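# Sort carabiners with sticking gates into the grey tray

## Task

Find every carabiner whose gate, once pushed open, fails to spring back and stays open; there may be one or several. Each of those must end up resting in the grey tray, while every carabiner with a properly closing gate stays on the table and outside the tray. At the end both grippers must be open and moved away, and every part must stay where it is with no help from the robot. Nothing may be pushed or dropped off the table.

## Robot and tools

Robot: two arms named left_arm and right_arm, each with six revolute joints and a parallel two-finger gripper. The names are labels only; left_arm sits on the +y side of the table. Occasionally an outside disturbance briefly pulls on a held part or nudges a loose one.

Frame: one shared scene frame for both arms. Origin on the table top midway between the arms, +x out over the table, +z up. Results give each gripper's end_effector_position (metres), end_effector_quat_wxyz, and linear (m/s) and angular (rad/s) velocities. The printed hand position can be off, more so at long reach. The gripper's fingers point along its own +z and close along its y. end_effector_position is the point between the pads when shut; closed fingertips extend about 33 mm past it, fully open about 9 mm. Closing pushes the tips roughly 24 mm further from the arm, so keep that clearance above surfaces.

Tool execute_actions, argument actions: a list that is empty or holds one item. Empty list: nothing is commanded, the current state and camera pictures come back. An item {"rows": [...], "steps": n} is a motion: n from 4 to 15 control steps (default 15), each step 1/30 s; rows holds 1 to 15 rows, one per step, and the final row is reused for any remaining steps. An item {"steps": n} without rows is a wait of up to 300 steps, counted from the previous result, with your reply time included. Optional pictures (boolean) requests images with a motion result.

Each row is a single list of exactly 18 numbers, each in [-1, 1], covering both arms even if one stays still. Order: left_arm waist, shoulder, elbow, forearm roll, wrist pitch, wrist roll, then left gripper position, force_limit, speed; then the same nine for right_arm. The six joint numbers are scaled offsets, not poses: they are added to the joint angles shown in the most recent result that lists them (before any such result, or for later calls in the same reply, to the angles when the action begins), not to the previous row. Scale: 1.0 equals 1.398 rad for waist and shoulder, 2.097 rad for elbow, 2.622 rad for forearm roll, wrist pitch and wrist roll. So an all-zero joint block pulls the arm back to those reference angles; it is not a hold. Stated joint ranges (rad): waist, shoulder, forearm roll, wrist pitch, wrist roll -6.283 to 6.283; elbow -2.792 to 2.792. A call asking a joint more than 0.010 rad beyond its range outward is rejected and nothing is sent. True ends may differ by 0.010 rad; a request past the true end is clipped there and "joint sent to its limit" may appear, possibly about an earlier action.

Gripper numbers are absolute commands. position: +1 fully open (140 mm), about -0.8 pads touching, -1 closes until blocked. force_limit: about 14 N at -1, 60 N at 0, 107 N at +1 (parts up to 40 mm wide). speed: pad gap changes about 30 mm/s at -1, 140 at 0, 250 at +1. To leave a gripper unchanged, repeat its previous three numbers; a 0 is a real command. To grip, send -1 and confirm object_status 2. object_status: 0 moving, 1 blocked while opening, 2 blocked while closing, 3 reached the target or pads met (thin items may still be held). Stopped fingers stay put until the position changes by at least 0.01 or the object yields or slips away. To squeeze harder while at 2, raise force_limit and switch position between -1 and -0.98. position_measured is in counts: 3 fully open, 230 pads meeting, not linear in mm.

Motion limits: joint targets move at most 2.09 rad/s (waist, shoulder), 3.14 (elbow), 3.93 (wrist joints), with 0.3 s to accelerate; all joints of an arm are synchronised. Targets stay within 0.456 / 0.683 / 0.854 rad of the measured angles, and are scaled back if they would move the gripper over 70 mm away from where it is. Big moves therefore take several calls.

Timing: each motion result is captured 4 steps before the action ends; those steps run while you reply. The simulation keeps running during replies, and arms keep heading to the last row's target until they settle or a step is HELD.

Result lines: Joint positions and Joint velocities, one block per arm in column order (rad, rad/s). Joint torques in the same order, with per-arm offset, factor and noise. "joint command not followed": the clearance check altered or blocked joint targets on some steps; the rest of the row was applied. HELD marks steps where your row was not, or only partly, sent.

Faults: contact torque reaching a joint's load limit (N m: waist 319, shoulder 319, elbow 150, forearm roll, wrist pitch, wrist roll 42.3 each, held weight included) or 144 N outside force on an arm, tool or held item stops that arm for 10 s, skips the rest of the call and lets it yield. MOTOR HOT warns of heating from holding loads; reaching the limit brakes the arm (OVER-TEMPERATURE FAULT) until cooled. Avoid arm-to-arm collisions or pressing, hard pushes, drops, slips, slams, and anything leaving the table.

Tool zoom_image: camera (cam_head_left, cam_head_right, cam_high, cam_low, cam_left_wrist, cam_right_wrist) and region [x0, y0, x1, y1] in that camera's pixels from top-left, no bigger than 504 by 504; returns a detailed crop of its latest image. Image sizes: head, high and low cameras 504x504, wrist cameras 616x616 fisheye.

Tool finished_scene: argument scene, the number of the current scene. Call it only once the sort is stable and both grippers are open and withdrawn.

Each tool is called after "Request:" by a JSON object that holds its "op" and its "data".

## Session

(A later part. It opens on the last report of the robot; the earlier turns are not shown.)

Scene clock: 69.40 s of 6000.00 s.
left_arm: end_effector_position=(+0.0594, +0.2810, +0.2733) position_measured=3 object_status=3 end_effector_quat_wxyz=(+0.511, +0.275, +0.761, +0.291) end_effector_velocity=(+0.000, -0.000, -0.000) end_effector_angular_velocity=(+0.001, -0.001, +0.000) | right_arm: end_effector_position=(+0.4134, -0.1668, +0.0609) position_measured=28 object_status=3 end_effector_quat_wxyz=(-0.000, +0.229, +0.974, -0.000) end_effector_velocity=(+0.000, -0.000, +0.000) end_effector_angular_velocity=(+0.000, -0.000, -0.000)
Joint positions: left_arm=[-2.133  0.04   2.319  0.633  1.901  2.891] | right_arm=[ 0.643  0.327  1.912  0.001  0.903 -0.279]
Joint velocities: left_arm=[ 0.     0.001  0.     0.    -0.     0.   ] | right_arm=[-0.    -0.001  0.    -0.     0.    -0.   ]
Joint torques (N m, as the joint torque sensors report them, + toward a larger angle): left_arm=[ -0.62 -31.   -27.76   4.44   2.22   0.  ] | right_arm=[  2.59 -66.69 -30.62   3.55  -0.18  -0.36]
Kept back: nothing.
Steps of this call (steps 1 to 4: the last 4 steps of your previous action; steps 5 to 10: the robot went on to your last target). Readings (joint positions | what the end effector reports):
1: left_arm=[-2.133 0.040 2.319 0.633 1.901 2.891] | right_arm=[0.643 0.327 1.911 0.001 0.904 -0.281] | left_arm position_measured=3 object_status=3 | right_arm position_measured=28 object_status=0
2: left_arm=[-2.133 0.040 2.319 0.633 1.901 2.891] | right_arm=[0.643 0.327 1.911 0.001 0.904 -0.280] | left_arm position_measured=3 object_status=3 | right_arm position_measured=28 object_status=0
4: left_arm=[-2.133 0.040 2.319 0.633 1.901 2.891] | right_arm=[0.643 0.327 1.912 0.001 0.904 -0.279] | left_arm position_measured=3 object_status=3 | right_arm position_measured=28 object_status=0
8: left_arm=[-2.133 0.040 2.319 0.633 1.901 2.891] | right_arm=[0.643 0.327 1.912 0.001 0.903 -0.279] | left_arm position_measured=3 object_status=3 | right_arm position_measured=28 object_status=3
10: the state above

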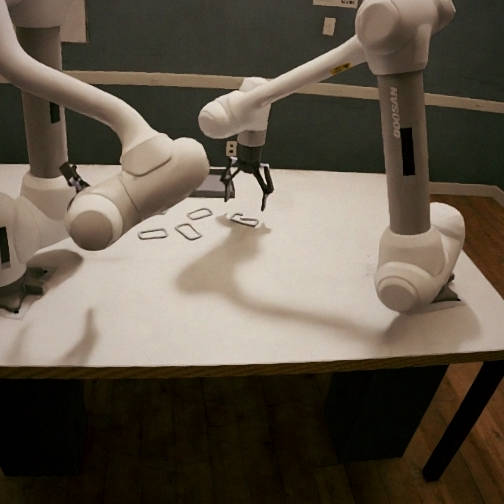

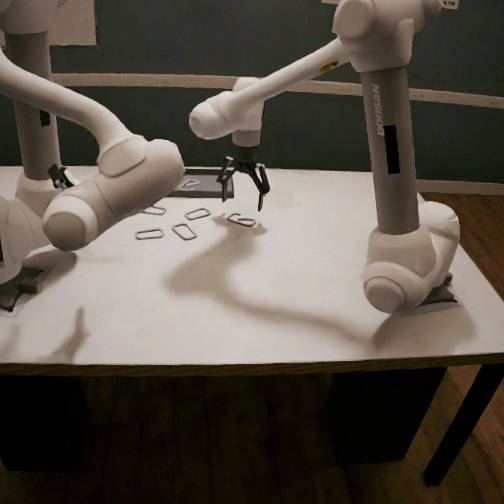

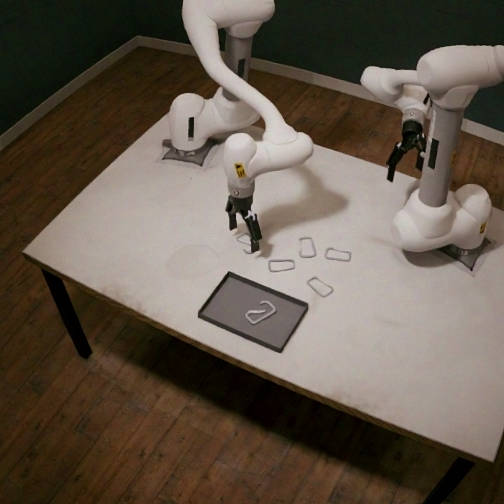

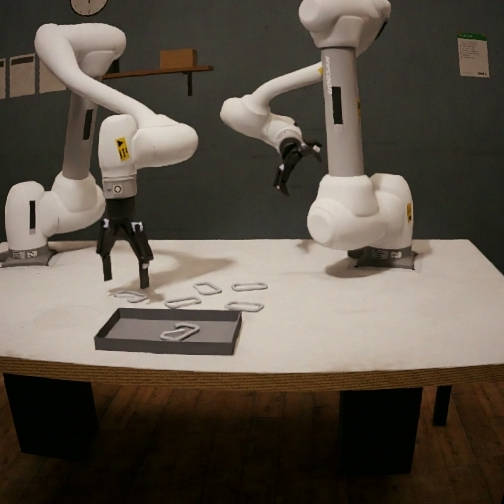

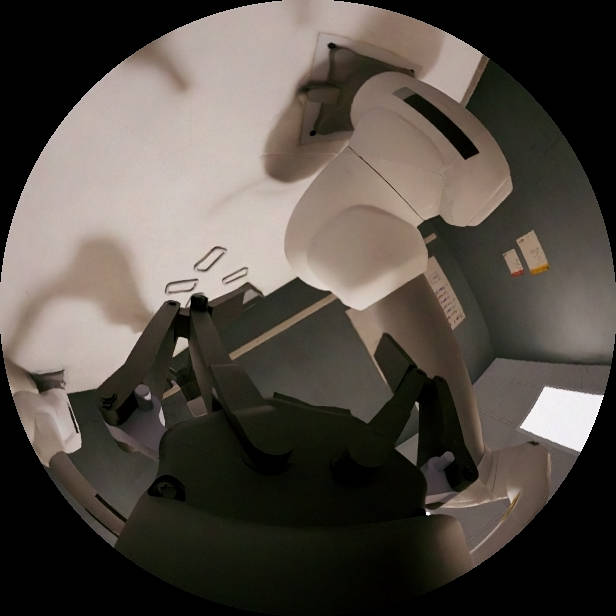

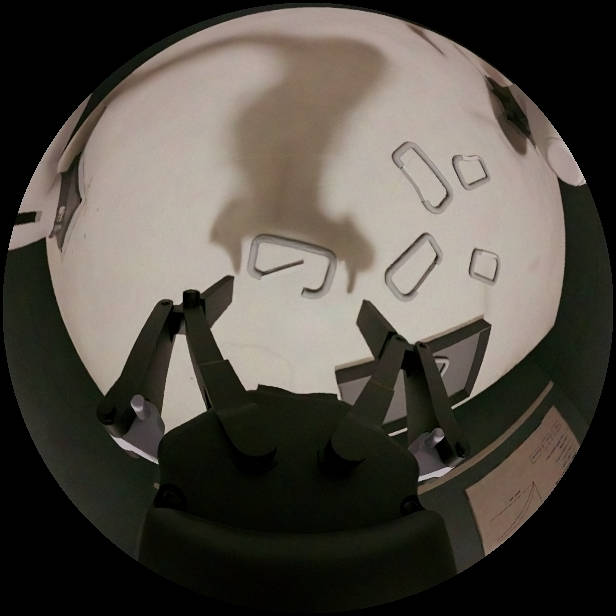

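Request:
{"op": "execute_actions", "data": {"actions": [{"rows":[[0,0,0,0,0,0,1,0,0,0.007,-0.009,0.0089,0,-0.0022,0.0305,0.8,-0.3,0.3],[0,0,0,0,0,0,1,0,0,0.007,-0.009,0.0089,0,-0.0022,0.0305,0.8,-0.3,0.3],[0,0,0,0,0,0,1,0,0,0.007,-0.009,0.0089,0,-0.0022,0.0305,0.8,-0.3,0.3],[0,0,0,0,0,0,1,0,0,0.007,-0.009,0.0089,0,-0.0022,0.0305,0.8,-0.3,0.3],[0,0,0,0,0,0,1,0,0,0.007,0.0142,0.0193,0,-0.0229,0.0305,0.8,-0.3,0.3]],"steps":15}], "pictures": true}}

Request:
{"op": "zoom_image", "data": {"camera": "cam_right_wrist", "region": [180,200,420,395]}}

Scene clock: 70.33 s of 6000.00 s.
left_arm: end_effector_position=(+0.0594, +0.2810, +0.2733) position_measured=3 object_status=3 end_effector_quat_wxyz=(+0.511, +0.275, +0.761, +0.291) end_effector_velocity=(+0.000, -0.000, +0.000) end_effector_angular_velocity=(-0.001, +0.001, -0.001) | right_arm: end_effector_position=(+0.4019, -0.1704, +0.0330) position_measured=28 object_status=3 end_effector_quat_wxyz=(-0.001, +0.262, +0.965, -0.000) end_effector_velocity=(-0.000, +0.002, -0.024) end_effector_angular_velocity=(+0.008, -0.008, -0.009)
Joint positions: left_arm=[-2.133  0.04   2.319  0.633  1.901  2.891] | right_arm=[ 0.652  0.345  1.951  0.001  0.847 -0.199]
Joint velocities: left_arm=[-0.001 -0.002  0.     0.001  0.     0.   ] | right_arm=[ 0.002  0.025  0.021 -0.    -0.056  0.012]
Joint torques (N m, as the joint torque sensors report them, + toward a larger angle): left_arm=[ -0.38 -31.39 -27.95   4.34   2.2   -0.09] | right_arm=[  5.92 -74.85 -31.75   3.6   -0.18  -0.15]
Steps of this call (steps 1 to 15: the robot went on to your last target; steps 16 to 17: nothing new was sent; steps 18 to 28: the first 11 steps of this action). Readings (joint positions | what the end effector reports):
18: left_arm=[-2.133 0.040 2.319 0.633 1.901 2.891] | right_arm=[0.643 0.327 1.912 0.001 0.903 -0.278] | left_arm position_measured=3 object_status=3 | right_arm position_measured=28 object_status=3
19: left_arm=[-2.133 0.040 2.319 0.633 1.901 2.891] | right_arm=[0.643 0.326 1.913 0.001 0.903 -0.272] | left_arm position_measured=3 object_status=3 | right_arm position_measured=28 object_status=3
21: left_arm=[-2.133 0.040 2.319 0.633 1.901 2.891] | right_arm=[0.648 0.320 1.923 0.001 0.900 -0.232] | left_arm position_measured=3 object_status=3 | right_arm position_measured=28 object_status=3
25: left_arm=[-2.133 0.040 2.319 0.633 1.901 2.891] | right_arm=[0.652 0.334 1.944 0.001 0.864 -0.203] | left_arm position_measured=3 object_status=3 | right_arm position_measured=28 object_status=3
28: the state above

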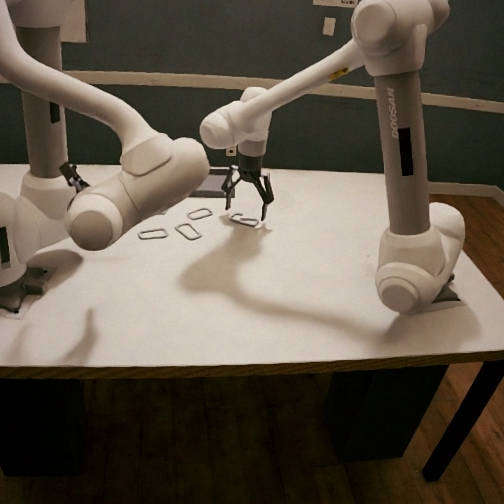

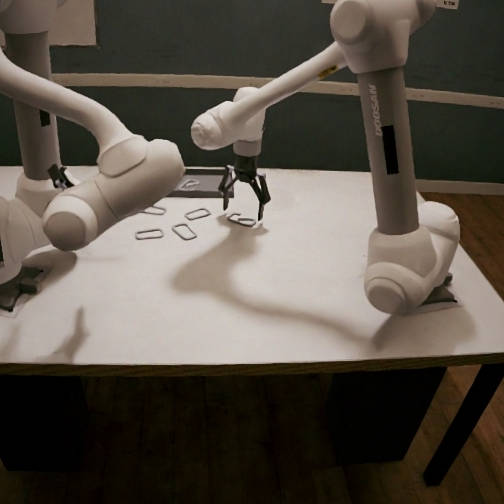

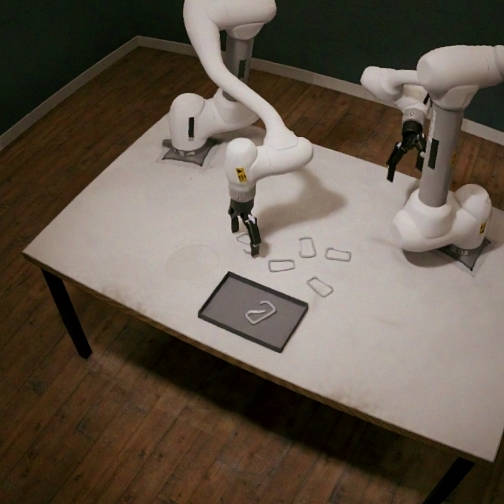

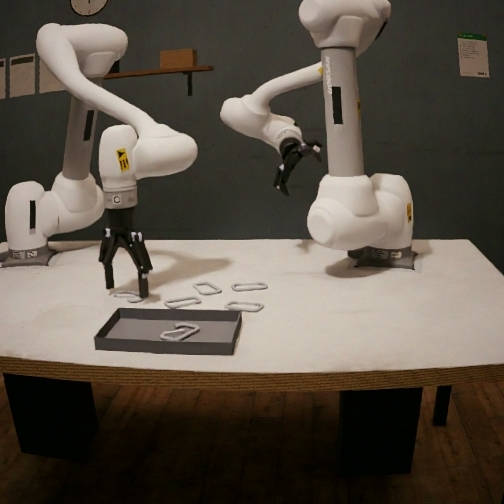

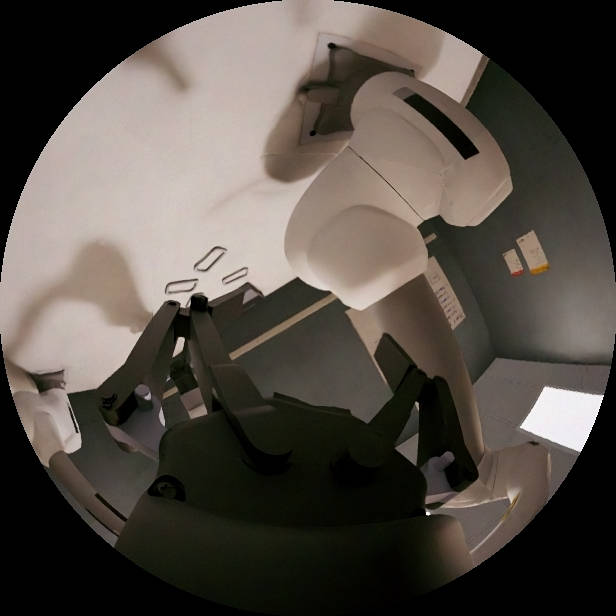

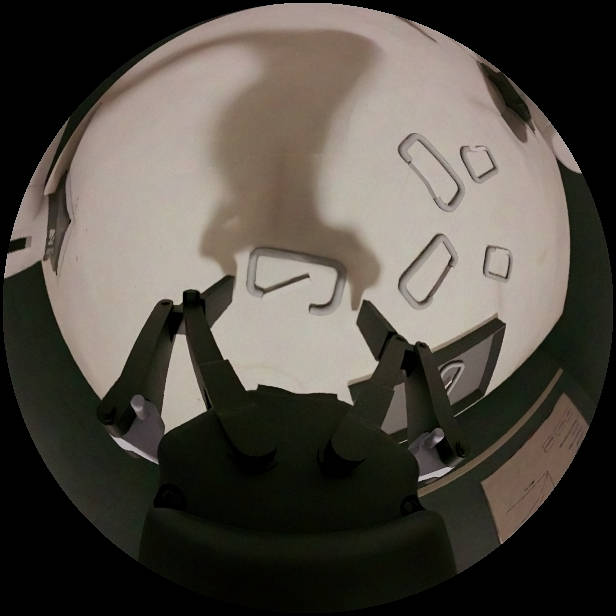

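Region (180, 200, 420, 395) of cam_right_wrist's 616x616 image, scaled by 2.100, with more detail than that image has; it fills the top 410 rows of this view, and the rest is white.

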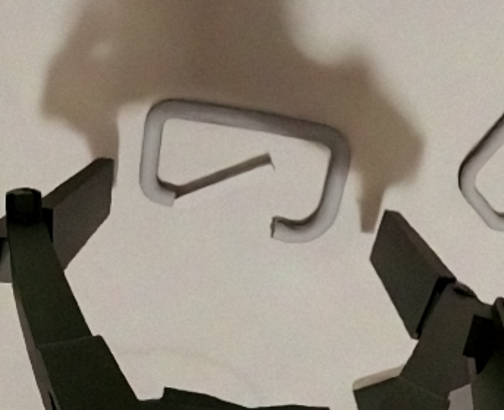

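Request:
{"op": "execute_actions", "data": {"actions": [{"rows":[[0,0,0,0,0,0,1,0,0,0.011,-0.001,0.0025,0,-0.002,0.006,0.8,-0.3,0.3]],"steps":10}]}}

Request:
{"op": "execute_actions", "data": {"actions": [{"rows":[[0,0,0,0,0,0,1,0,0,0,0,0,0,0,0,-0.2,-0.3,-0.3]],"steps":15}]}}

Request:
{"op": "execute_actions", "data": {"actions": [{"steps":10}], "pictures": true}}

Request:
{"op": "zoom_image", "data": {"camera": "cam_right_wrist", "region": [180,200,420,395]}}

Scene clock: 70.80 s of 6000.00 s.
left_arm: end_effector_position=(+0.0594, +0.2810, +0.2733) position_measured=3 object_status=3 end_effector_quat_wxyz=(+0.511, +0.275, +0.761, +0.291) end_effector_velocity=(-0.000, +0.000, -0.000) end_effector_angular_velocity=(+0.001, -0.000, -0.000) | right_arm: end_effector_position=(+0.3940, -0.1663, +0.0314) position_measured=28 object_status=3 end_effector_quat_wxyz=(-0.000, +0.263, +0.965, +0.000) end_effector_velocity=(-0.013, +0.007, +0.003) end_effector_angular_velocity=(+0.004, -0.004, +0.001)
Joint positions: left_arm=[-2.133  0.04   2.319  0.633  1.901  2.891] | right_arm=[ 0.666  0.344  1.956  0.001  0.842 -0.185]
Joint velocities: left_arm=[-0.     0.    -0.    -0.     0.     0.001] | right_arm=[ 0.023 -0.009  0.006 -0.001 -0.003  0.023]
Joint torques (N m, as the joint torque sensors report them, + toward a larger angle): left_arm=[ -0.32 -31.08 -27.69   4.36   2.16   0.04] | right_arm=[  1.25 -65.29 -28.54   3.14  -0.32  -0.13]
Steps of this call (steps 1 to 4: the last 4 steps of your previous action; steps 5 to 8: the robot went on to your last target; steps 9 to 14: the first 6 steps of this action). Readings (joint positions | what the end effector reports):
9: left_arm=[-2.133 0.040 2.319 0.633 1.901 2.891] | right_arm=[0.653 0.347 1.952 0.001 0.843 -0.199] | left_arm position_measured=3 object_status=3 | right_arm position_measured=28 object_status=3
10: left_arm=[-2.133 0.040 2.319 0.633 1.901 2.891] | right_arm=[0.655 0.346 1.953 0.001 0.843 -0.196] | left_arm position_measured=3 object_status=3 | right_arm position_measured=28 object_status=3
12: left_arm=[-2.133 0.040 2.319 0.633 1.901 2.891] | right_arm=[0.663 0.345 1.955 0.001 0.842 -0.188] | left_arm position_measured=3 object_status=3 | right_arm position_measured=28 object_status=3
14: the state above

Scene clock: 71.30 s of 6000.00 s.
left_arm: end_effector_position=(+0.0594, +0.2810, +0.2733) position_measured=3 object_status=3 end_effector_quat_wxyz=(+0.511, +0.275, +0.761, +0.291) end_effector_velocity=(+0.000, +0.000, -0.000) end_effector_angular_velocity=(-0.001, -0.000, +0.002) | right_arm: end_effector_position=(+0.3932, -0.1659, +0.0319) position_measured=82 object_status=0 end_effector_quat_wxyz=(-0.000, +0.263, +0.965, +0.000) end_effector_velocity=(+0.000, +0.001, +0.008) end_effector_angular_velocity=(+0.000, +0.001, -0.000)
Joint positions: left_arm=[-2.133  0.04   2.319  0.633  1.901  2.891] | right_arm=[ 0.668  0.343  1.956  0.001  0.842 -0.184]
Joint velocities: left_arm=[ 0.001  0.    -0.    -0.     0.    -0.001] | right_arm=[ 0.    -0.009 -0.007  0.001  0.016  0.   ]
Joint torques (N m, as the joint torque sensors report them, + toward a larger angle): left_arm=[ -0.4  -30.76 -27.54   4.38   2.28  -0.03] | right_arm=[  5.1  -19.87 -13.33   5.47 -11.66  -0.01]
Steps of this call (steps 1 to 4: the last 4 steps of your previous action; steps 5 to 15: the first 11 steps of this action, its rows measured from where the robot was after step 4). Readings (joint positions | what the end effector reports):
4: left_arm=[-2.133 0.040 2.319 0.633 1.901 2.891] | right_arm=[0.667 0.343 1.956 0.001 0.842 -0.184] | left_arm position_measured=3 object_status=3 | right_arm position_measured=28 object_status=3
5: left_arm=[-2.133 0.040 2.319 0.633 1.901 2.891] | right_arm=[0.668 0.343 1.956 0.001 0.842 -0.184] | left_arm position_measured=3 object_status=3 | right_arm position_measured=28 object_status=0
6: left_arm=[-2.133 0.040 2.319 0.633 1.901 2.891] | right_arm=[0.668 0.343 1.956 0.001 0.842 -0.184] | left_arm position_measured=3 object_status=3 | right_arm position_measured=30 object_status=0
8: left_arm=[-2.133 0.040 2.319 0.633 1.901 2.891] | right_arm=[0.668 0.343 1.956 0.001 0.842 -0.184] | left_arm position_measured=3 object_status=3 | right_arm position_measured=41 object_status=0
12: left_arm=[-2.133 0.040 2.319 0.633 1.901 2.891] | right_arm=[0.668 0.343 1.956 0.001 0.842 -0.184] | left_arm position_measured=3 object_status=3 | right_arm position_measured=64 object_status=0
15: the state above

Scene clock: 71.63 s of 6000.00 s.
left_arm: end_effector_position=(+0.0594, +0.2810, +0.2733) position_measured=3 object_status=3 end_effector_quat_wxyz=(+0.511, +0.275, +0.761, +0.291) end_effector_velocity=(+0.000, +0.000, +0.000) end_effector_angular_velocity=(-0.003, +0.001, +0.001) | right_arm: end_effector_position=(+0.3934, -0.1658, +0.0319) position_measured=89 object_status=2 end_effector_quat_wxyz=(-0.000, +0.263, +0.965, +0.001) end_effector_velocity=(-0.000, -0.000, -0.001) end_effector_angular_velocity=(-0.001, +0.001, -0.000)
Joint positions: left_arm=[-2.133  0.04   2.319  0.633  1.901  2.891] | right_arm=[ 0.668  0.343  1.956  0.001  0.842 -0.184]
Joint velocities: left_arm=[ 0.    -0.002 -0.     0.     0.    -0.002] | right_arm=[ 0.     0.002  0.    -0.    -0.     0.   ]
Joint torques (N m, as the joint torque sensors report them, + toward a larger angle): left_arm=[ -0.41 -30.49 -27.75   4.26   2.27   0.  ] | right_arm=[  5.54  10.19  -2.56   5.09 -16.13  -0.1 ]
Kept back: nothing.
Steps of this call (steps 1 to 4: the last 4 steps of your previous action; steps 5 to 10: the robot went on to your last target). Readings (joint positions | what the end effector reports):
1: left_arm=[-2.133 0.040 2.319 0.633 1.901 2.891] | right_arm=[0.668 0.343 1.956 0.001 0.843 -0.184] | left_arm position_measured=3 object_status=3 | right_arm position_measured=87 object_status=0
2: left_arm=[-2.133 0.040 2.319 0.633 1.901 2.891] | right_arm=[0.668 0.343 1.956 0.001 0.843 -0.184] | left_arm position_measured=3 object_status=3 | right_arm position_measured=89 object_status=0
4: left_arm=[-2.133 0.040 2.319 0.633 1.901 2.891] | right_arm=[0.668 0.343 1.956 0.001 0.842 -0.184] | left_arm position_measured=3 object_status=3 | right_arm position_measured=89 object_status=0
8: left_arm=[-2.133 0.040 2.319 0.633 1.901 2.891] | right_arm=[0.668 0.343 1.956 0.001 0.842 -0.184] | left_arm position_measured=3 object_status=3 | right_arm position_measured=89 object_status=2
10: the state above

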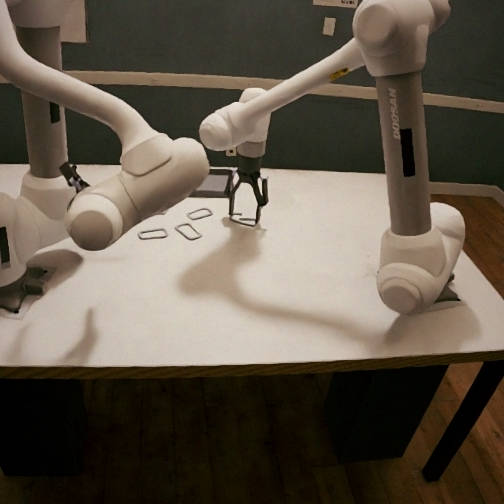

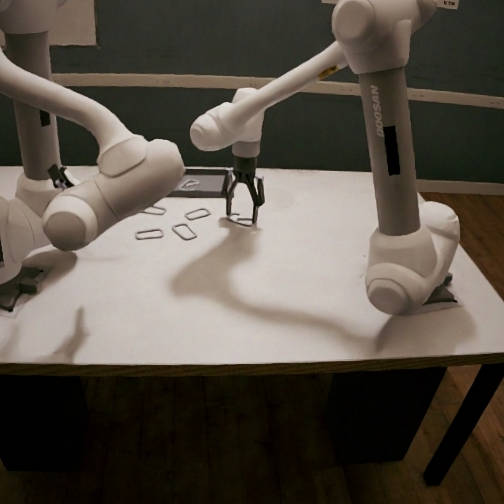

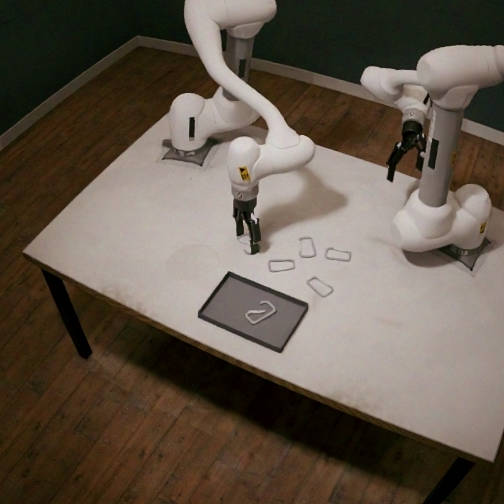

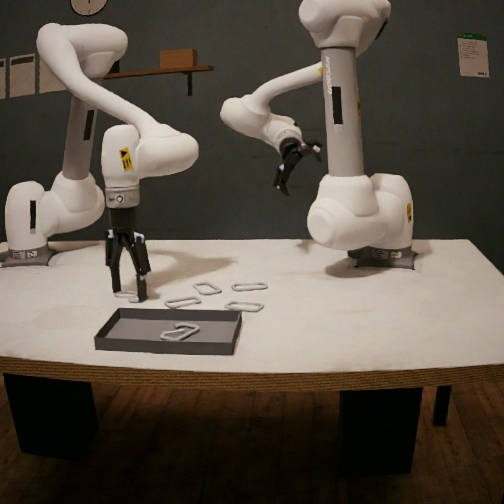

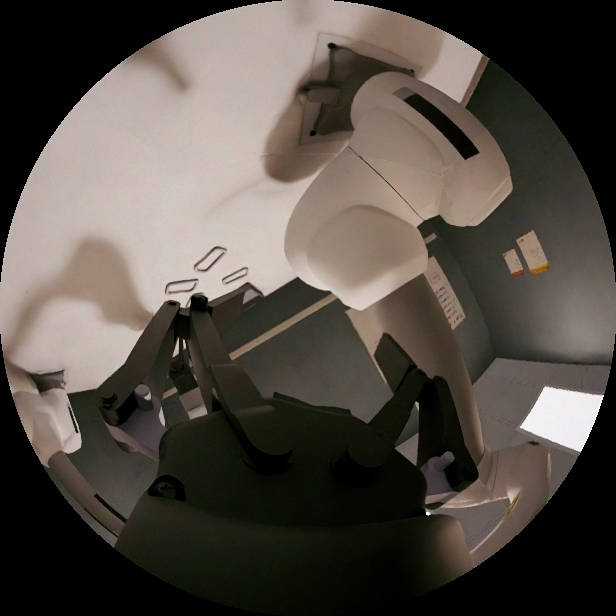

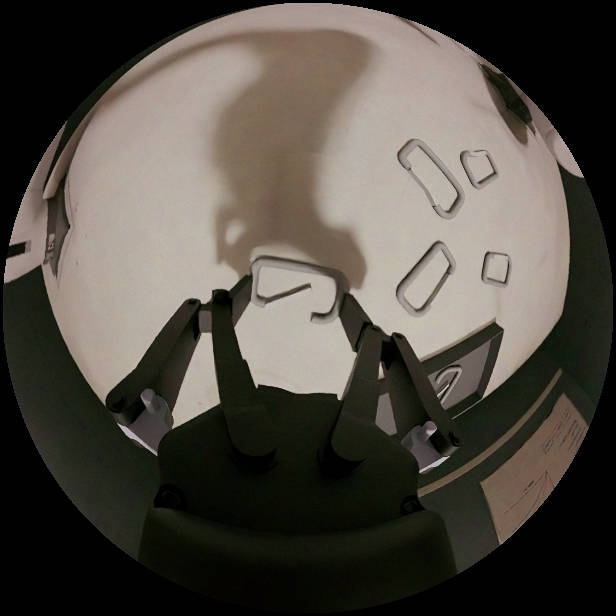

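Region (180, 200, 420, 395) of cam_right_wrist's 616x616 image, scaled by 2.100, with more detail than that image has; it fills the top 410 rows of this view, and the rest is white.

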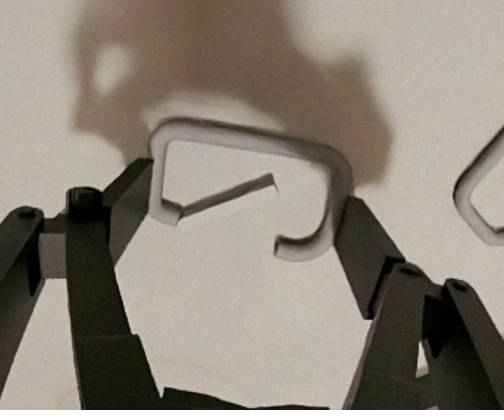

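Request:
{"op": "execute_actions", "data": {"actions": [{"rows":[[0,0,0,0,0,0,1,0,0,0,-0.003,-0.0014,0,0.0027,0,-0.2,-0.3,-0.3],[0,0,0,0,0,0,1,0,0,0,-0.003,-0.0014,0,0.0027,0,-0.2,-0.3,-0.3],[0,0,0,0,0,0,1,0,0,0,-0.003,-0.0014,0,0.0027,0,-0.2,-0.3,-0.3],[0,0,0,0,0,0,1,0,0,0,-0.003,-0.0014,0,0.0027,0,-0.25,0.0,-0.6]],"steps":15}]}}

Request:
{"op": "execute_actions", "data": {"actions": [{"steps":6}]}}

Scene clock: 81.73 s of 6000.00 s.
left_arm: end_effector_position=(+0.0594, +0.2810, +0.2733) position_measured=3 object_status=3 end_effector_quat_wxyz=(+0.511, +0.275, +0.761, +0.291) end_effector_velocity=(-0.001, -0.000, -0.000) end_effector_angular_velocity=(-0.000, -0.000, -0.002) | right_arm: end_effector_position=(+0.3942, -0.1648, +0.0398) position_measured=154 object_status=3 end_effector_quat_wxyz=(-0.001, +0.263, +0.965, -0.001) end_effector_velocity=(+0.000, +0.000, -0.000) end_effector_angular_velocity=(+0.000, +0.000, -0.000)
Joint positions: left_arm=[-2.133  0.04   2.319  0.633  1.901  2.891] | right_arm=[ 0.668  0.337  1.946  0.001  0.86  -0.184]
Joint velocities: left_arm=[-0.002  0.    -0.    -0.    -0.    -0.   ] | right_arm=[ 0.  0. -0.  0. -0.  0.]
Joint torques (N m, as the joint torque sensors report them, + toward a larger angle): left_arm=[  0.38 -31.19 -27.66   4.42   2.2   -0.03] | right_arm=[  4.74 -47.53 -22.49   4.27  -3.41  -0.24]
FORCE FAULT: contact force on the right arm reached its limit, and that arm stopped for 10 seconds. The contact can be on any part of that arm, not only on its tool. That arm's remaining commands of this call were not run. That arm holds still and accepts commands again. Move the arm away from the contact; if what it grips holds it there, let go first. Pushing or pulling that hard again can fault the arm again.
Kept back: nothing.
The stop of the right arm began at step 3 of this call (marked STOPPED below). From that step on that arm followed nothing that you had sent. 15 of its steps, steps kept back included, did not run and will not run. The other arm was sent all steps of this action in this call, none kept back. Nothing is kept back now, and the robot has no last target.
Steps of this call (steps 1 to 5: the robot went on to your last target; steps 6 to 16: the first 11 steps of this action; steps 17 to 20: the last 4 steps of this action, not kept back; steps 21 to 303: the stop continued). Readings (joint positions | what the end effector reports):
1: left_arm=[-2.133 0.040 2.319 0.633 1.901 2.891] | right_arm=[0.668 0.343 1.956 0.001 0.842 -0.184] | left_arm position_measured=3 object_status=3 | right_arm position_measured=89 object_status=2
2: left_arm=[-2.133 0.040 2.319 0.633 1.901 2.891] | right_arm=[0.668 0.343 1.956 0.001 0.842 -0.184] | left_arm position_measured=3 object_status=3 | right_arm position_measured=89 object_status=2
3: left_arm=[-2.133 0.040 2.319 0.633 1.901 2.891] | right_arm=[0.668 0.342 1.955 0.001 0.844 -0.184] | left_arm position_measured=3 object_status=3 | right_arm position_measured=89 object_status=2 STOPPED (the right arm)
4: left_arm=[-2.133 0.040 2.319 0.633 1.901 2.891] | right_arm=[0.668 0.342 1.955 0.001 0.845 -0.184] | left_arm position_measured=3 object_status=3 | right_arm position_measured=90 object_status=2
8: left_arm=[-2.133 0.040 2.319 0.633 1.901 2.891] | right_arm=[0.668 0.341 1.952 0.001 0.848 -0.184] | left_arm position_measured=3 object_status=3 | right_arm position_measured=102 object_status=0
303: the state above

Scene clock: 81.77 s of 6000.00 s.
left_arm: end_effector_position=(+0.0594, +0.2810, +0.2733) position_measured=3 object_status=3 end_effector_quat_wxyz=(+0.511, +0.275, +0.761, +0.291) end_effector_velocity=(-0.000, -0.000, -0.000) end_effector_angular_velocity=(+0.003, -0.000, -0.001) | right_arm: end_effector_position=(+0.3942, -0.1648, +0.0398) position_measured=154 object_status=3 end_effector_quat_wxyz=(-0.001, +0.263, +0.965, -0.001) end_effector_velocity=(+0.000, +0.000, +0.001) end_effector_angular_velocity=(+0.001, -0.001, +0.001)
Joint positions: left_arm=[-2.133  0.04   2.319  0.633  1.901  2.891] | right_arm=[ 0.668  0.337  1.946  0.001  0.86  -0.184]
Joint velocities: left_arm=[-0.     0.001 -0.    -0.    -0.     0.002] | right_arm=[ 0.    -0.001 -0.    -0.     0.    -0.   ]
Joint torques (N m, as the joint torque sensors report them, + toward a larger angle): left_arm=[ -0.15 -31.28 -27.78   4.27   2.25  -0.02] | right_arm=[  4.59 -47.22 -23.46   4.19  -3.55  -0.34]
Kept back: nothing.
A stop began in an earlier call of the same reply, so what this call sent did not run. Send another action.
Steps of this call (step 1: nothing new was sent). Readings (joint positions | what the end effector reports):
1: the state above

Request:
{"op": "execute_actions", "data": {"actions": [{"rows":[[0,0,0,0,0,0,1,0,0,0,-0.012,-0.005,0,0.011,0,-0.21,-0.3,0.3],[0,0,0,0,0,0,1,0,0,0,-0.012,-0.005,0,0.011,0,-0.21,-0.3,0.3],[0,0,0,0,0,0,1,0,0,0,-0.012,-0.005,0,0.011,0,-0.21,-0.3,0.3],[0,0,0,0,0,0,1,0,0,0,-0.012,-0.005,0,0.011,0,-0.21,-0.3,0.3],[0,0,0,0,0,0,1,0,0,0,-0.012,-0.005,0,0.011,0,0.5,-0.3,0.3]],"steps":15}]}}

Request:
{"op": "execute_actions", "data": {"actions": [{"steps":6}], "pictures": true}}

Request:
{"op": "zoom_image", "data": {"camera": "cam_right_wrist", "region": [180,200,420,395]}}

Scene clock: 82.33 s of 6000.00 s.
left_arm: end_effector_position=(+0.0594, +0.2810, +0.2733) position_measured=3 object_status=3 end_effector_quat_wxyz=(+0.511, +0.275, +0.761, +0.291) end_effector_velocity=(-0.000, +0.000, -0.000) end_effector_angular_velocity=(+0.000, -0.000, -0.000) | right_arm: end_effector_position=(+0.3938, -0.1653, +0.0547) position_measured=105 object_status=0 end_effector_quat_wxyz=(-0.001, +0.263, +0.965, -0.001) end_effector_velocity=(-0.001, -0.000, +0.002) end_effector_angular_velocity=(-0.000, +0.001, -0.000)
Joint positions: left_arm=[-2.133  0.04   2.319  0.633  1.901  2.891] | right_arm=[ 0.668  0.32   1.936  0.001  0.889 -0.184]
Joint velocities: left_arm=[-0.001  0.001  0.    -0.001 -0.    -0.001] | right_arm=[ 0.    -0.003 -0.001  0.001  0.005 -0.   ]
Joint torques (N m, as the joint torque sensors report them, + toward a larger angle): left_arm=[ -0.13 -31.04 -27.36   4.34   2.25   0.05] | right_arm=[  4.1  -62.51 -30.18   3.35  -0.22  -0.49]
Steps of this call (steps 1 to 6: nothing new was sent; steps 7 to 17: the first 11 steps of this action). Readings (joint positions | what the end effector reports):
7: left_arm=[-2.133 0.040 2.319 0.633 1.901 2.891] | right_arm=[0.668 0.337 1.946 0.001 0.860 -0.184] | left_arm position_measured=3 object_status=3 | right_arm position_measured=154 object_status=0
8: left_arm=[-2.133 0.040 2.319 0.633 1.901 2.891] | right_arm=[0.668 0.334 1.945 0.001 0.865 -0.184] | left_arm position_measured=3 object_status=3 | right_arm position_measured=154 object_status=0
10: left_arm=[-2.133 0.040 2.319 0.633 1.901 2.891] | right_arm=[0.668 0.325 1.939 0.001 0.880 -0.184] | left_arm position_measured=3 object_status=3 | right_arm position_measured=155 object_status=0
14: left_arm=[-2.133 0.040 2.319 0.633 1.901 2.891] | right_arm=[0.668 0.321 1.936 0.001 0.888 -0.184] | left_arm position_measured=3 object_status=3 | right_arm position_measured=133 object_status=0
17: the state above

Scene clock: 82.53 s of 6000.00 s.
left_arm: end_effector_position=(+0.0594, +0.2810, +0.2733) position_measured=3 object_status=3 end_effector_quat_wxyz=(+0.511, +0.275, +0.761, +0.291) end_effector_velocity=(+0.001, +0.000, +0.000) end_effector_angular_velocity=(+0.002, +0.000, +0.002) | right_arm: end_effector_position=(+0.3938, -0.1652, +0.0549) position_measured=66 object_status=0 end_effector_quat_wxyz=(-0.001, +0.263, +0.965, -0.001) end_effector_velocity=(-0.000, -0.000, -0.000) end_effector_angular_velocity=(-0.000, +0.001, -0.000)
Joint positions: left_arm=[-2.133  0.04   2.319  0.633  1.901  2.891] | right_arm=[ 0.668  0.32   1.936  0.001  0.889 -0.184]
Joint velocities: left_arm=[ 0.002 -0.     0.    -0.     0.     0.002] | right_arm=[ 0.    -0.     0.     0.001  0.001 -0.   ]
Joint torques (N m, as the joint torque sensors report them, + toward a larger angle): left_arm=[ -0.3  -31.28 -27.61   4.31   2.25   0.01] | right_arm=[  3.49 -64.89 -30.6    3.7   -0.41  -0.34]
Kept back: nothing.
Steps of this call (steps 1 to 4: the last 4 steps of your previous action; steps 5 to 6: the robot went on to your last target). Readings (joint positions | what the end effector reports):
1: left_arm=[-2.133 0.040 2.319 0.633 1.901 2.891] | right_arm=[0.668 0.320 1.936 0.001 0.889 -0.184] | left_arm position_measured=3 object_status=3 | right_arm position_measured=96 object_status=0
2: left_arm=[-2.133 0.040 2.319 0.633 1.901 2.891] | right_arm=[0.668 0.320 1.936 0.001 0.889 -0.184] | left_arm position_measured=3 object_status=3 | right_arm position_measured=86 object_status=0
4: left_arm=[-2.133 0.040 2.319 0.633 1.901 2.891] | right_arm=[0.668 0.320 1.936 0.001 0.889 -0.184] | left_arm position_measured=3 object_status=3 | right_arm position_measured=69 object_status=0
6: the state above

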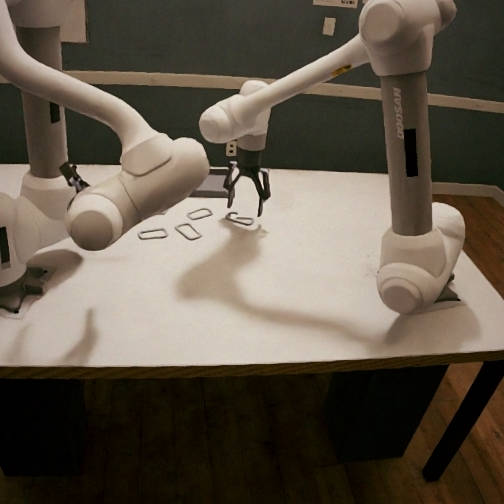

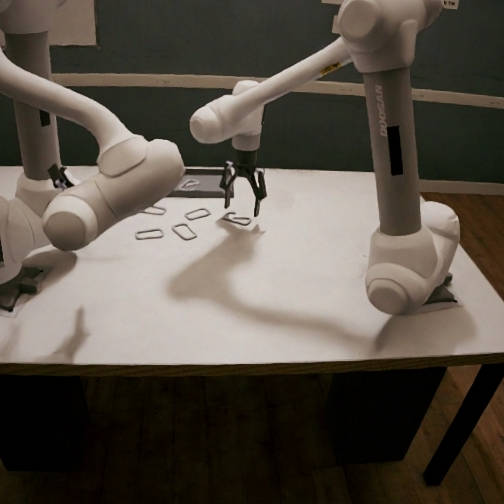

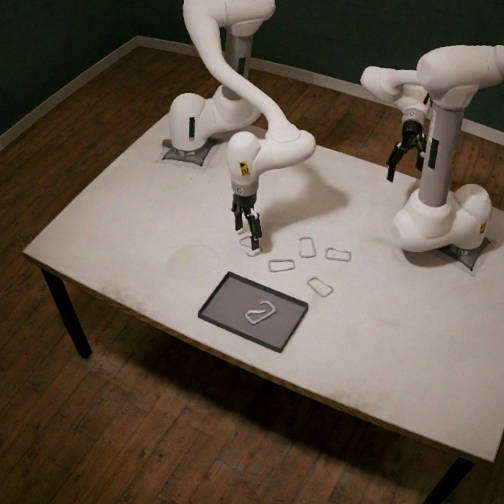

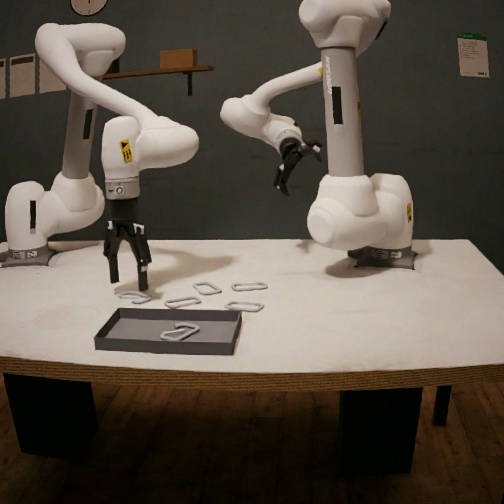

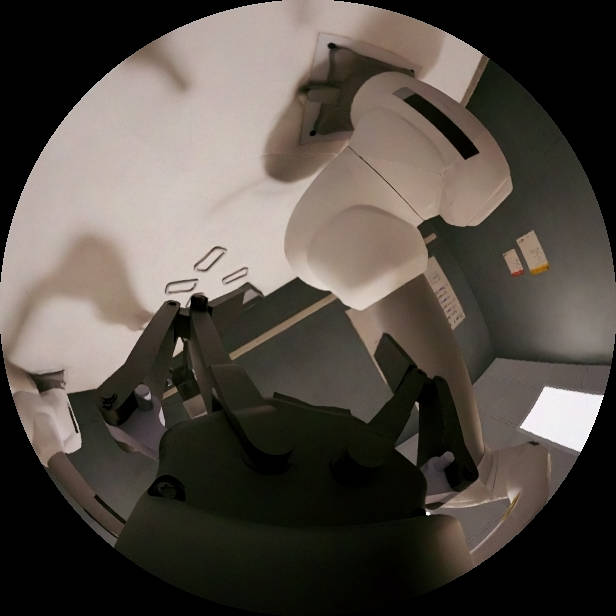

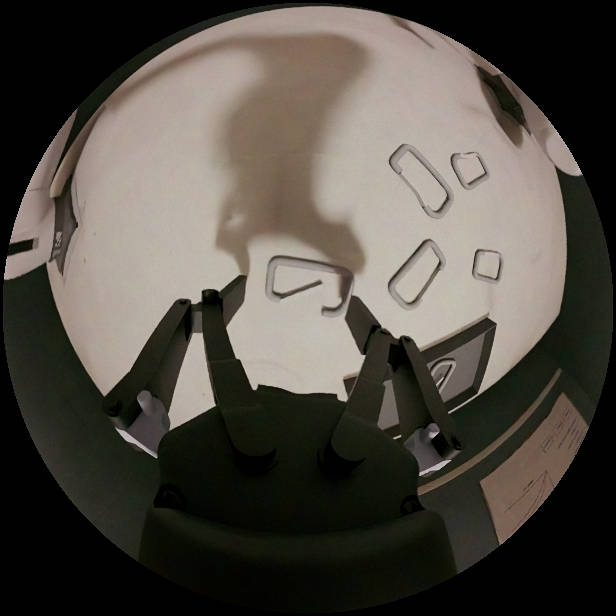

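Region (180, 200, 420, 395) of cam_right_wrist's 616x616 image, scaled by 2.100, with more detail than that image has; it fills the top 410 rows of this view, and the rest is white.

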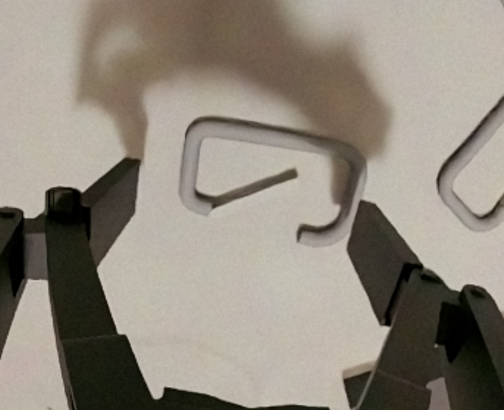

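Request:
{"op": "execute_actions", "data": {"actions": [{"rows":[[0,0,0,0,0,0,1,0,0,0.002,0.0095,-0.0092,0,0.0023,0.001,0.65,-0.3,0.3],[0,0,0,0,0,0,1,0,0,0.002,0.0095,-0.0092,0,0.0023,0.001,0.65,-0.3,0.3],[0,0,0,0,0,0,1,0,0,0.002,0.0095,-0.0092,0,0.0023,0.001,0.65,-0.3,0.3],[0,0,0,0,0,0,1,0,0,0.002,0.0095,-0.0092,0,0.0023,0.001,0.65,-0.3,0.3],[0,0,0,0,0,0,1,0,0,0.002,0.0095,-0.0092,0,0.0023,0.001,0.65,-0.3,0.3],[0,0,0,0,0,0,1,0,0,0.002,0.025,-0.0022,0,-0.0115,0.001,0.65,-0.3,0.3]],"steps":15}]}}

Request:
{"op": "execute_actions", "data": {"actions": [{"steps":6}], "pictures": true}}

Request:
{"op": "zoom_image", "data": {"camera": "cam_right_wrist", "region": [180,200,420,395]}}

Scene clock: 83.27 s of 6000.00 s.
left_arm: end_effector_position=(+0.0594, +0.2810, +0.2733) position_measured=3 object_status=3 end_effector_quat_wxyz=(+0.511, +0.275, +0.761, +0.291) end_effector_velocity=(+0.000, +0.000, +0.000) end_effector_angular_velocity=(-0.000, +0.000, -0.000) | right_arm: end_effector_position=(+0.3986, -0.1571, +0.0368) position_measured=47 object_status=3 end_effector_quat_wxyz=(-0.001, +0.263, +0.965, -0.002) end_effector_velocity=(+0.002, +0.003, -0.029) end_effector_angular_velocity=(+0.007, -0.006, +0.001)
Joint positions: left_arm=[-2.133  0.04   2.319  0.633  1.901  2.891] | right_arm=[ 0.67   0.352  1.93   0.001  0.863 -0.181]
Joint velocities: left_arm=[-0.    -0.001  0.     0.     0.     0.   ] | right_arm=[ 0.001  0.033  0.019 -0.    -0.061  0.   ]
Joint torques (N m, as the joint torque sensors report them, + toward a larger angle): left_arm=[ -0.64 -31.21 -27.87   4.37   2.19   0.02] | right_arm=[  3.74 -74.64 -32.48   3.82  -0.12  -0.26]
Steps of this call (steps 1 to 11: the robot went on to your last target; steps 12 to 22: the first 11 steps of this action). Readings (joint positions | what the end effector reports):
12: left_arm=[-2.133 0.040 2.319 0.633 1.901 2.891] | right_arm=[0.668 0.320 1.936 0.001 0.889 -0.184] | left_arm position_measured=3 object_status=3 | right_arm position_measured=66 object_status=0
13: left_arm=[-2.133 0.040 2.319 0.633 1.901 2.891] | right_arm=[0.668 0.322 1.932 0.001 0.890 -0.184] | left_arm position_measured=3 object_status=3 | right_arm position_measured=63 object_status=0
15: left_arm=[-2.133 0.040 2.319 0.633 1.901 2.891] | right_arm=[0.669 0.329 1.922 0.001 0.893 -0.182] | left_arm position_measured=3 object_status=3 | right_arm position_measured=48 object_status=0
19: left_arm=[-2.133 0.040 2.319 0.633 1.901 2.891] | right_arm=[0.670 0.342 1.924 0.001 0.879 -0.181] | left_arm position_measured=3 object_status=3 | right_arm position_measured=47 object_status=0
22: the state above

Scene clock: 83.47 s of 6000.00 s.
left_arm: end_effector_position=(+0.0594, +0.2810, +0.2733) position_measured=3 object_status=3 end_effector_quat_wxyz=(+0.511, +0.275, +0.761, +0.291) end_effector_velocity=(-0.000, +0.000, +0.000) end_effector_angular_velocity=(+0.001, +0.001, -0.001) | right_arm: end_effector_position=(+0.3986, -0.1570, +0.0349) position_measured=47 object_status=3 end_effector_quat_wxyz=(-0.001, +0.263, +0.965, -0.001) end_effector_velocity=(-0.001, +0.000, -0.003) end_effector_angular_velocity=(-0.001, +0.001, +0.000)
Joint positions: left_arm=[-2.133  0.04   2.319  0.633  1.901  2.891] | right_arm=[ 0.67   0.355  1.931  0.001  0.859 -0.181]
Joint velocities: left_arm=[-0.001 -0.001 -0.    -0.001 -0.     0.001] | right_arm=[ 0.001  0.004  0.001  0.    -0.003  0.   ]
Joint torques (N m, as the joint torque sensors report them, + toward a larger angle): left_arm=[  0.4  -31.31 -27.36   4.33   2.22   0.1 ] | right_arm=[  3.4  -66.37 -30.26   3.53   0.09  -0.5 ]
Kept back: nothing.
Steps of this call (steps 1 to 4: the last 4 steps of your previous action; steps 5 to 6: the robot went on to your last target). Readings (joint positions | what the end effector reports):
1: left_arm=[-2.133 0.040 2.319 0.633 1.901 2.891] | right_arm=[0.670 0.353 1.930 0.001 0.861 -0.181] | left_arm position_measured=3 object_status=3 | right_arm position_measured=47 object_status=3
2: left_arm=[-2.133 0.040 2.319 0.633 1.901 2.891] | right_arm=[0.670 0.354 1.931 0.001 0.861 -0.181] | left_arm position_measured=3 object_status=3 | right_arm position_measured=47 object_status=3
4: left_arm=[-2.133 0.040 2.319 0.633 1.901 2.891] | right_arm=[0.670 0.354 1.931 0.001 0.860 -0.181] | left_arm position_measured=3 object_status=3 | right_arm position_measured=47 object_status=3
6: the state above

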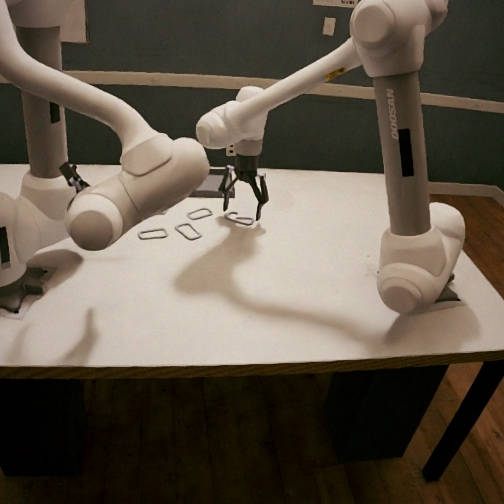

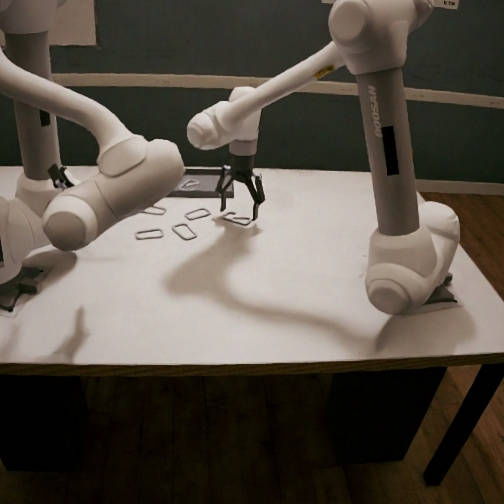

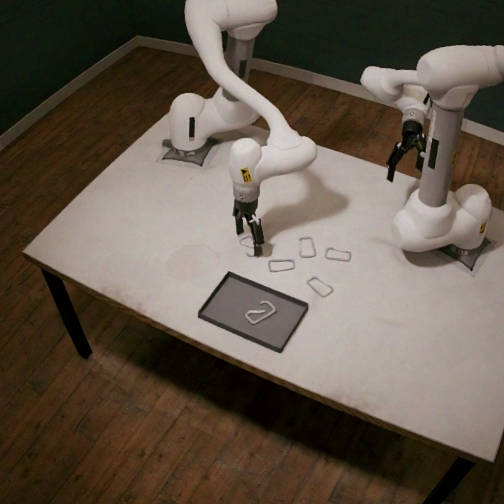

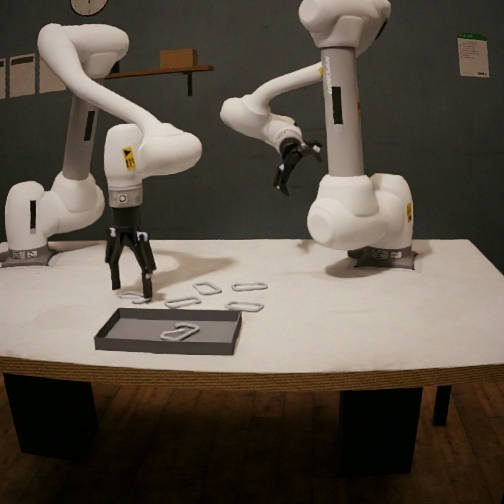

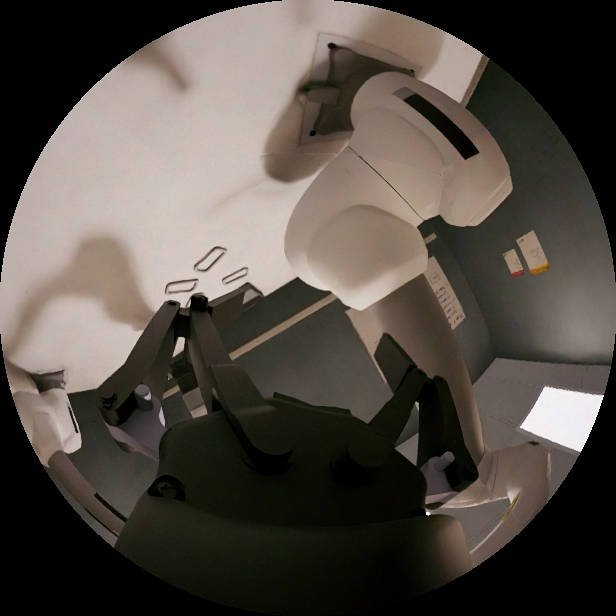

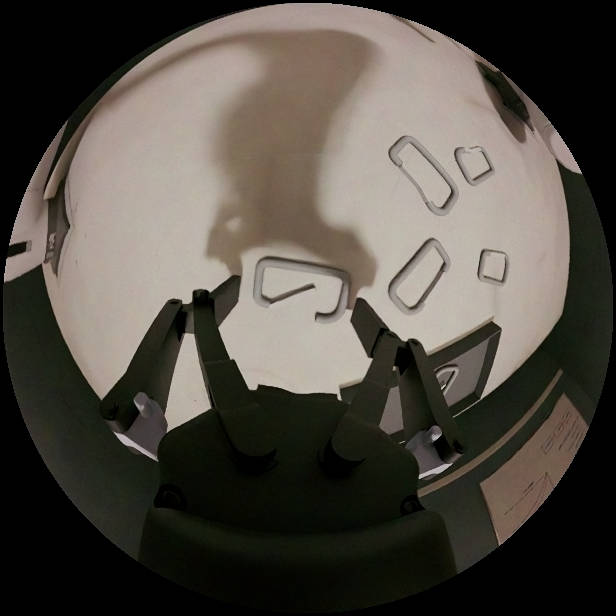

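Region (180, 200, 420, 395) of cam_right_wrist's 616x616 image, scaled by 2.100, with more detail than that image has; it fills the top 410 rows of this view, and the rest is white.

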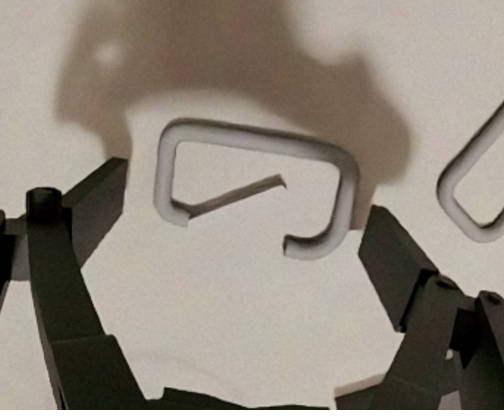

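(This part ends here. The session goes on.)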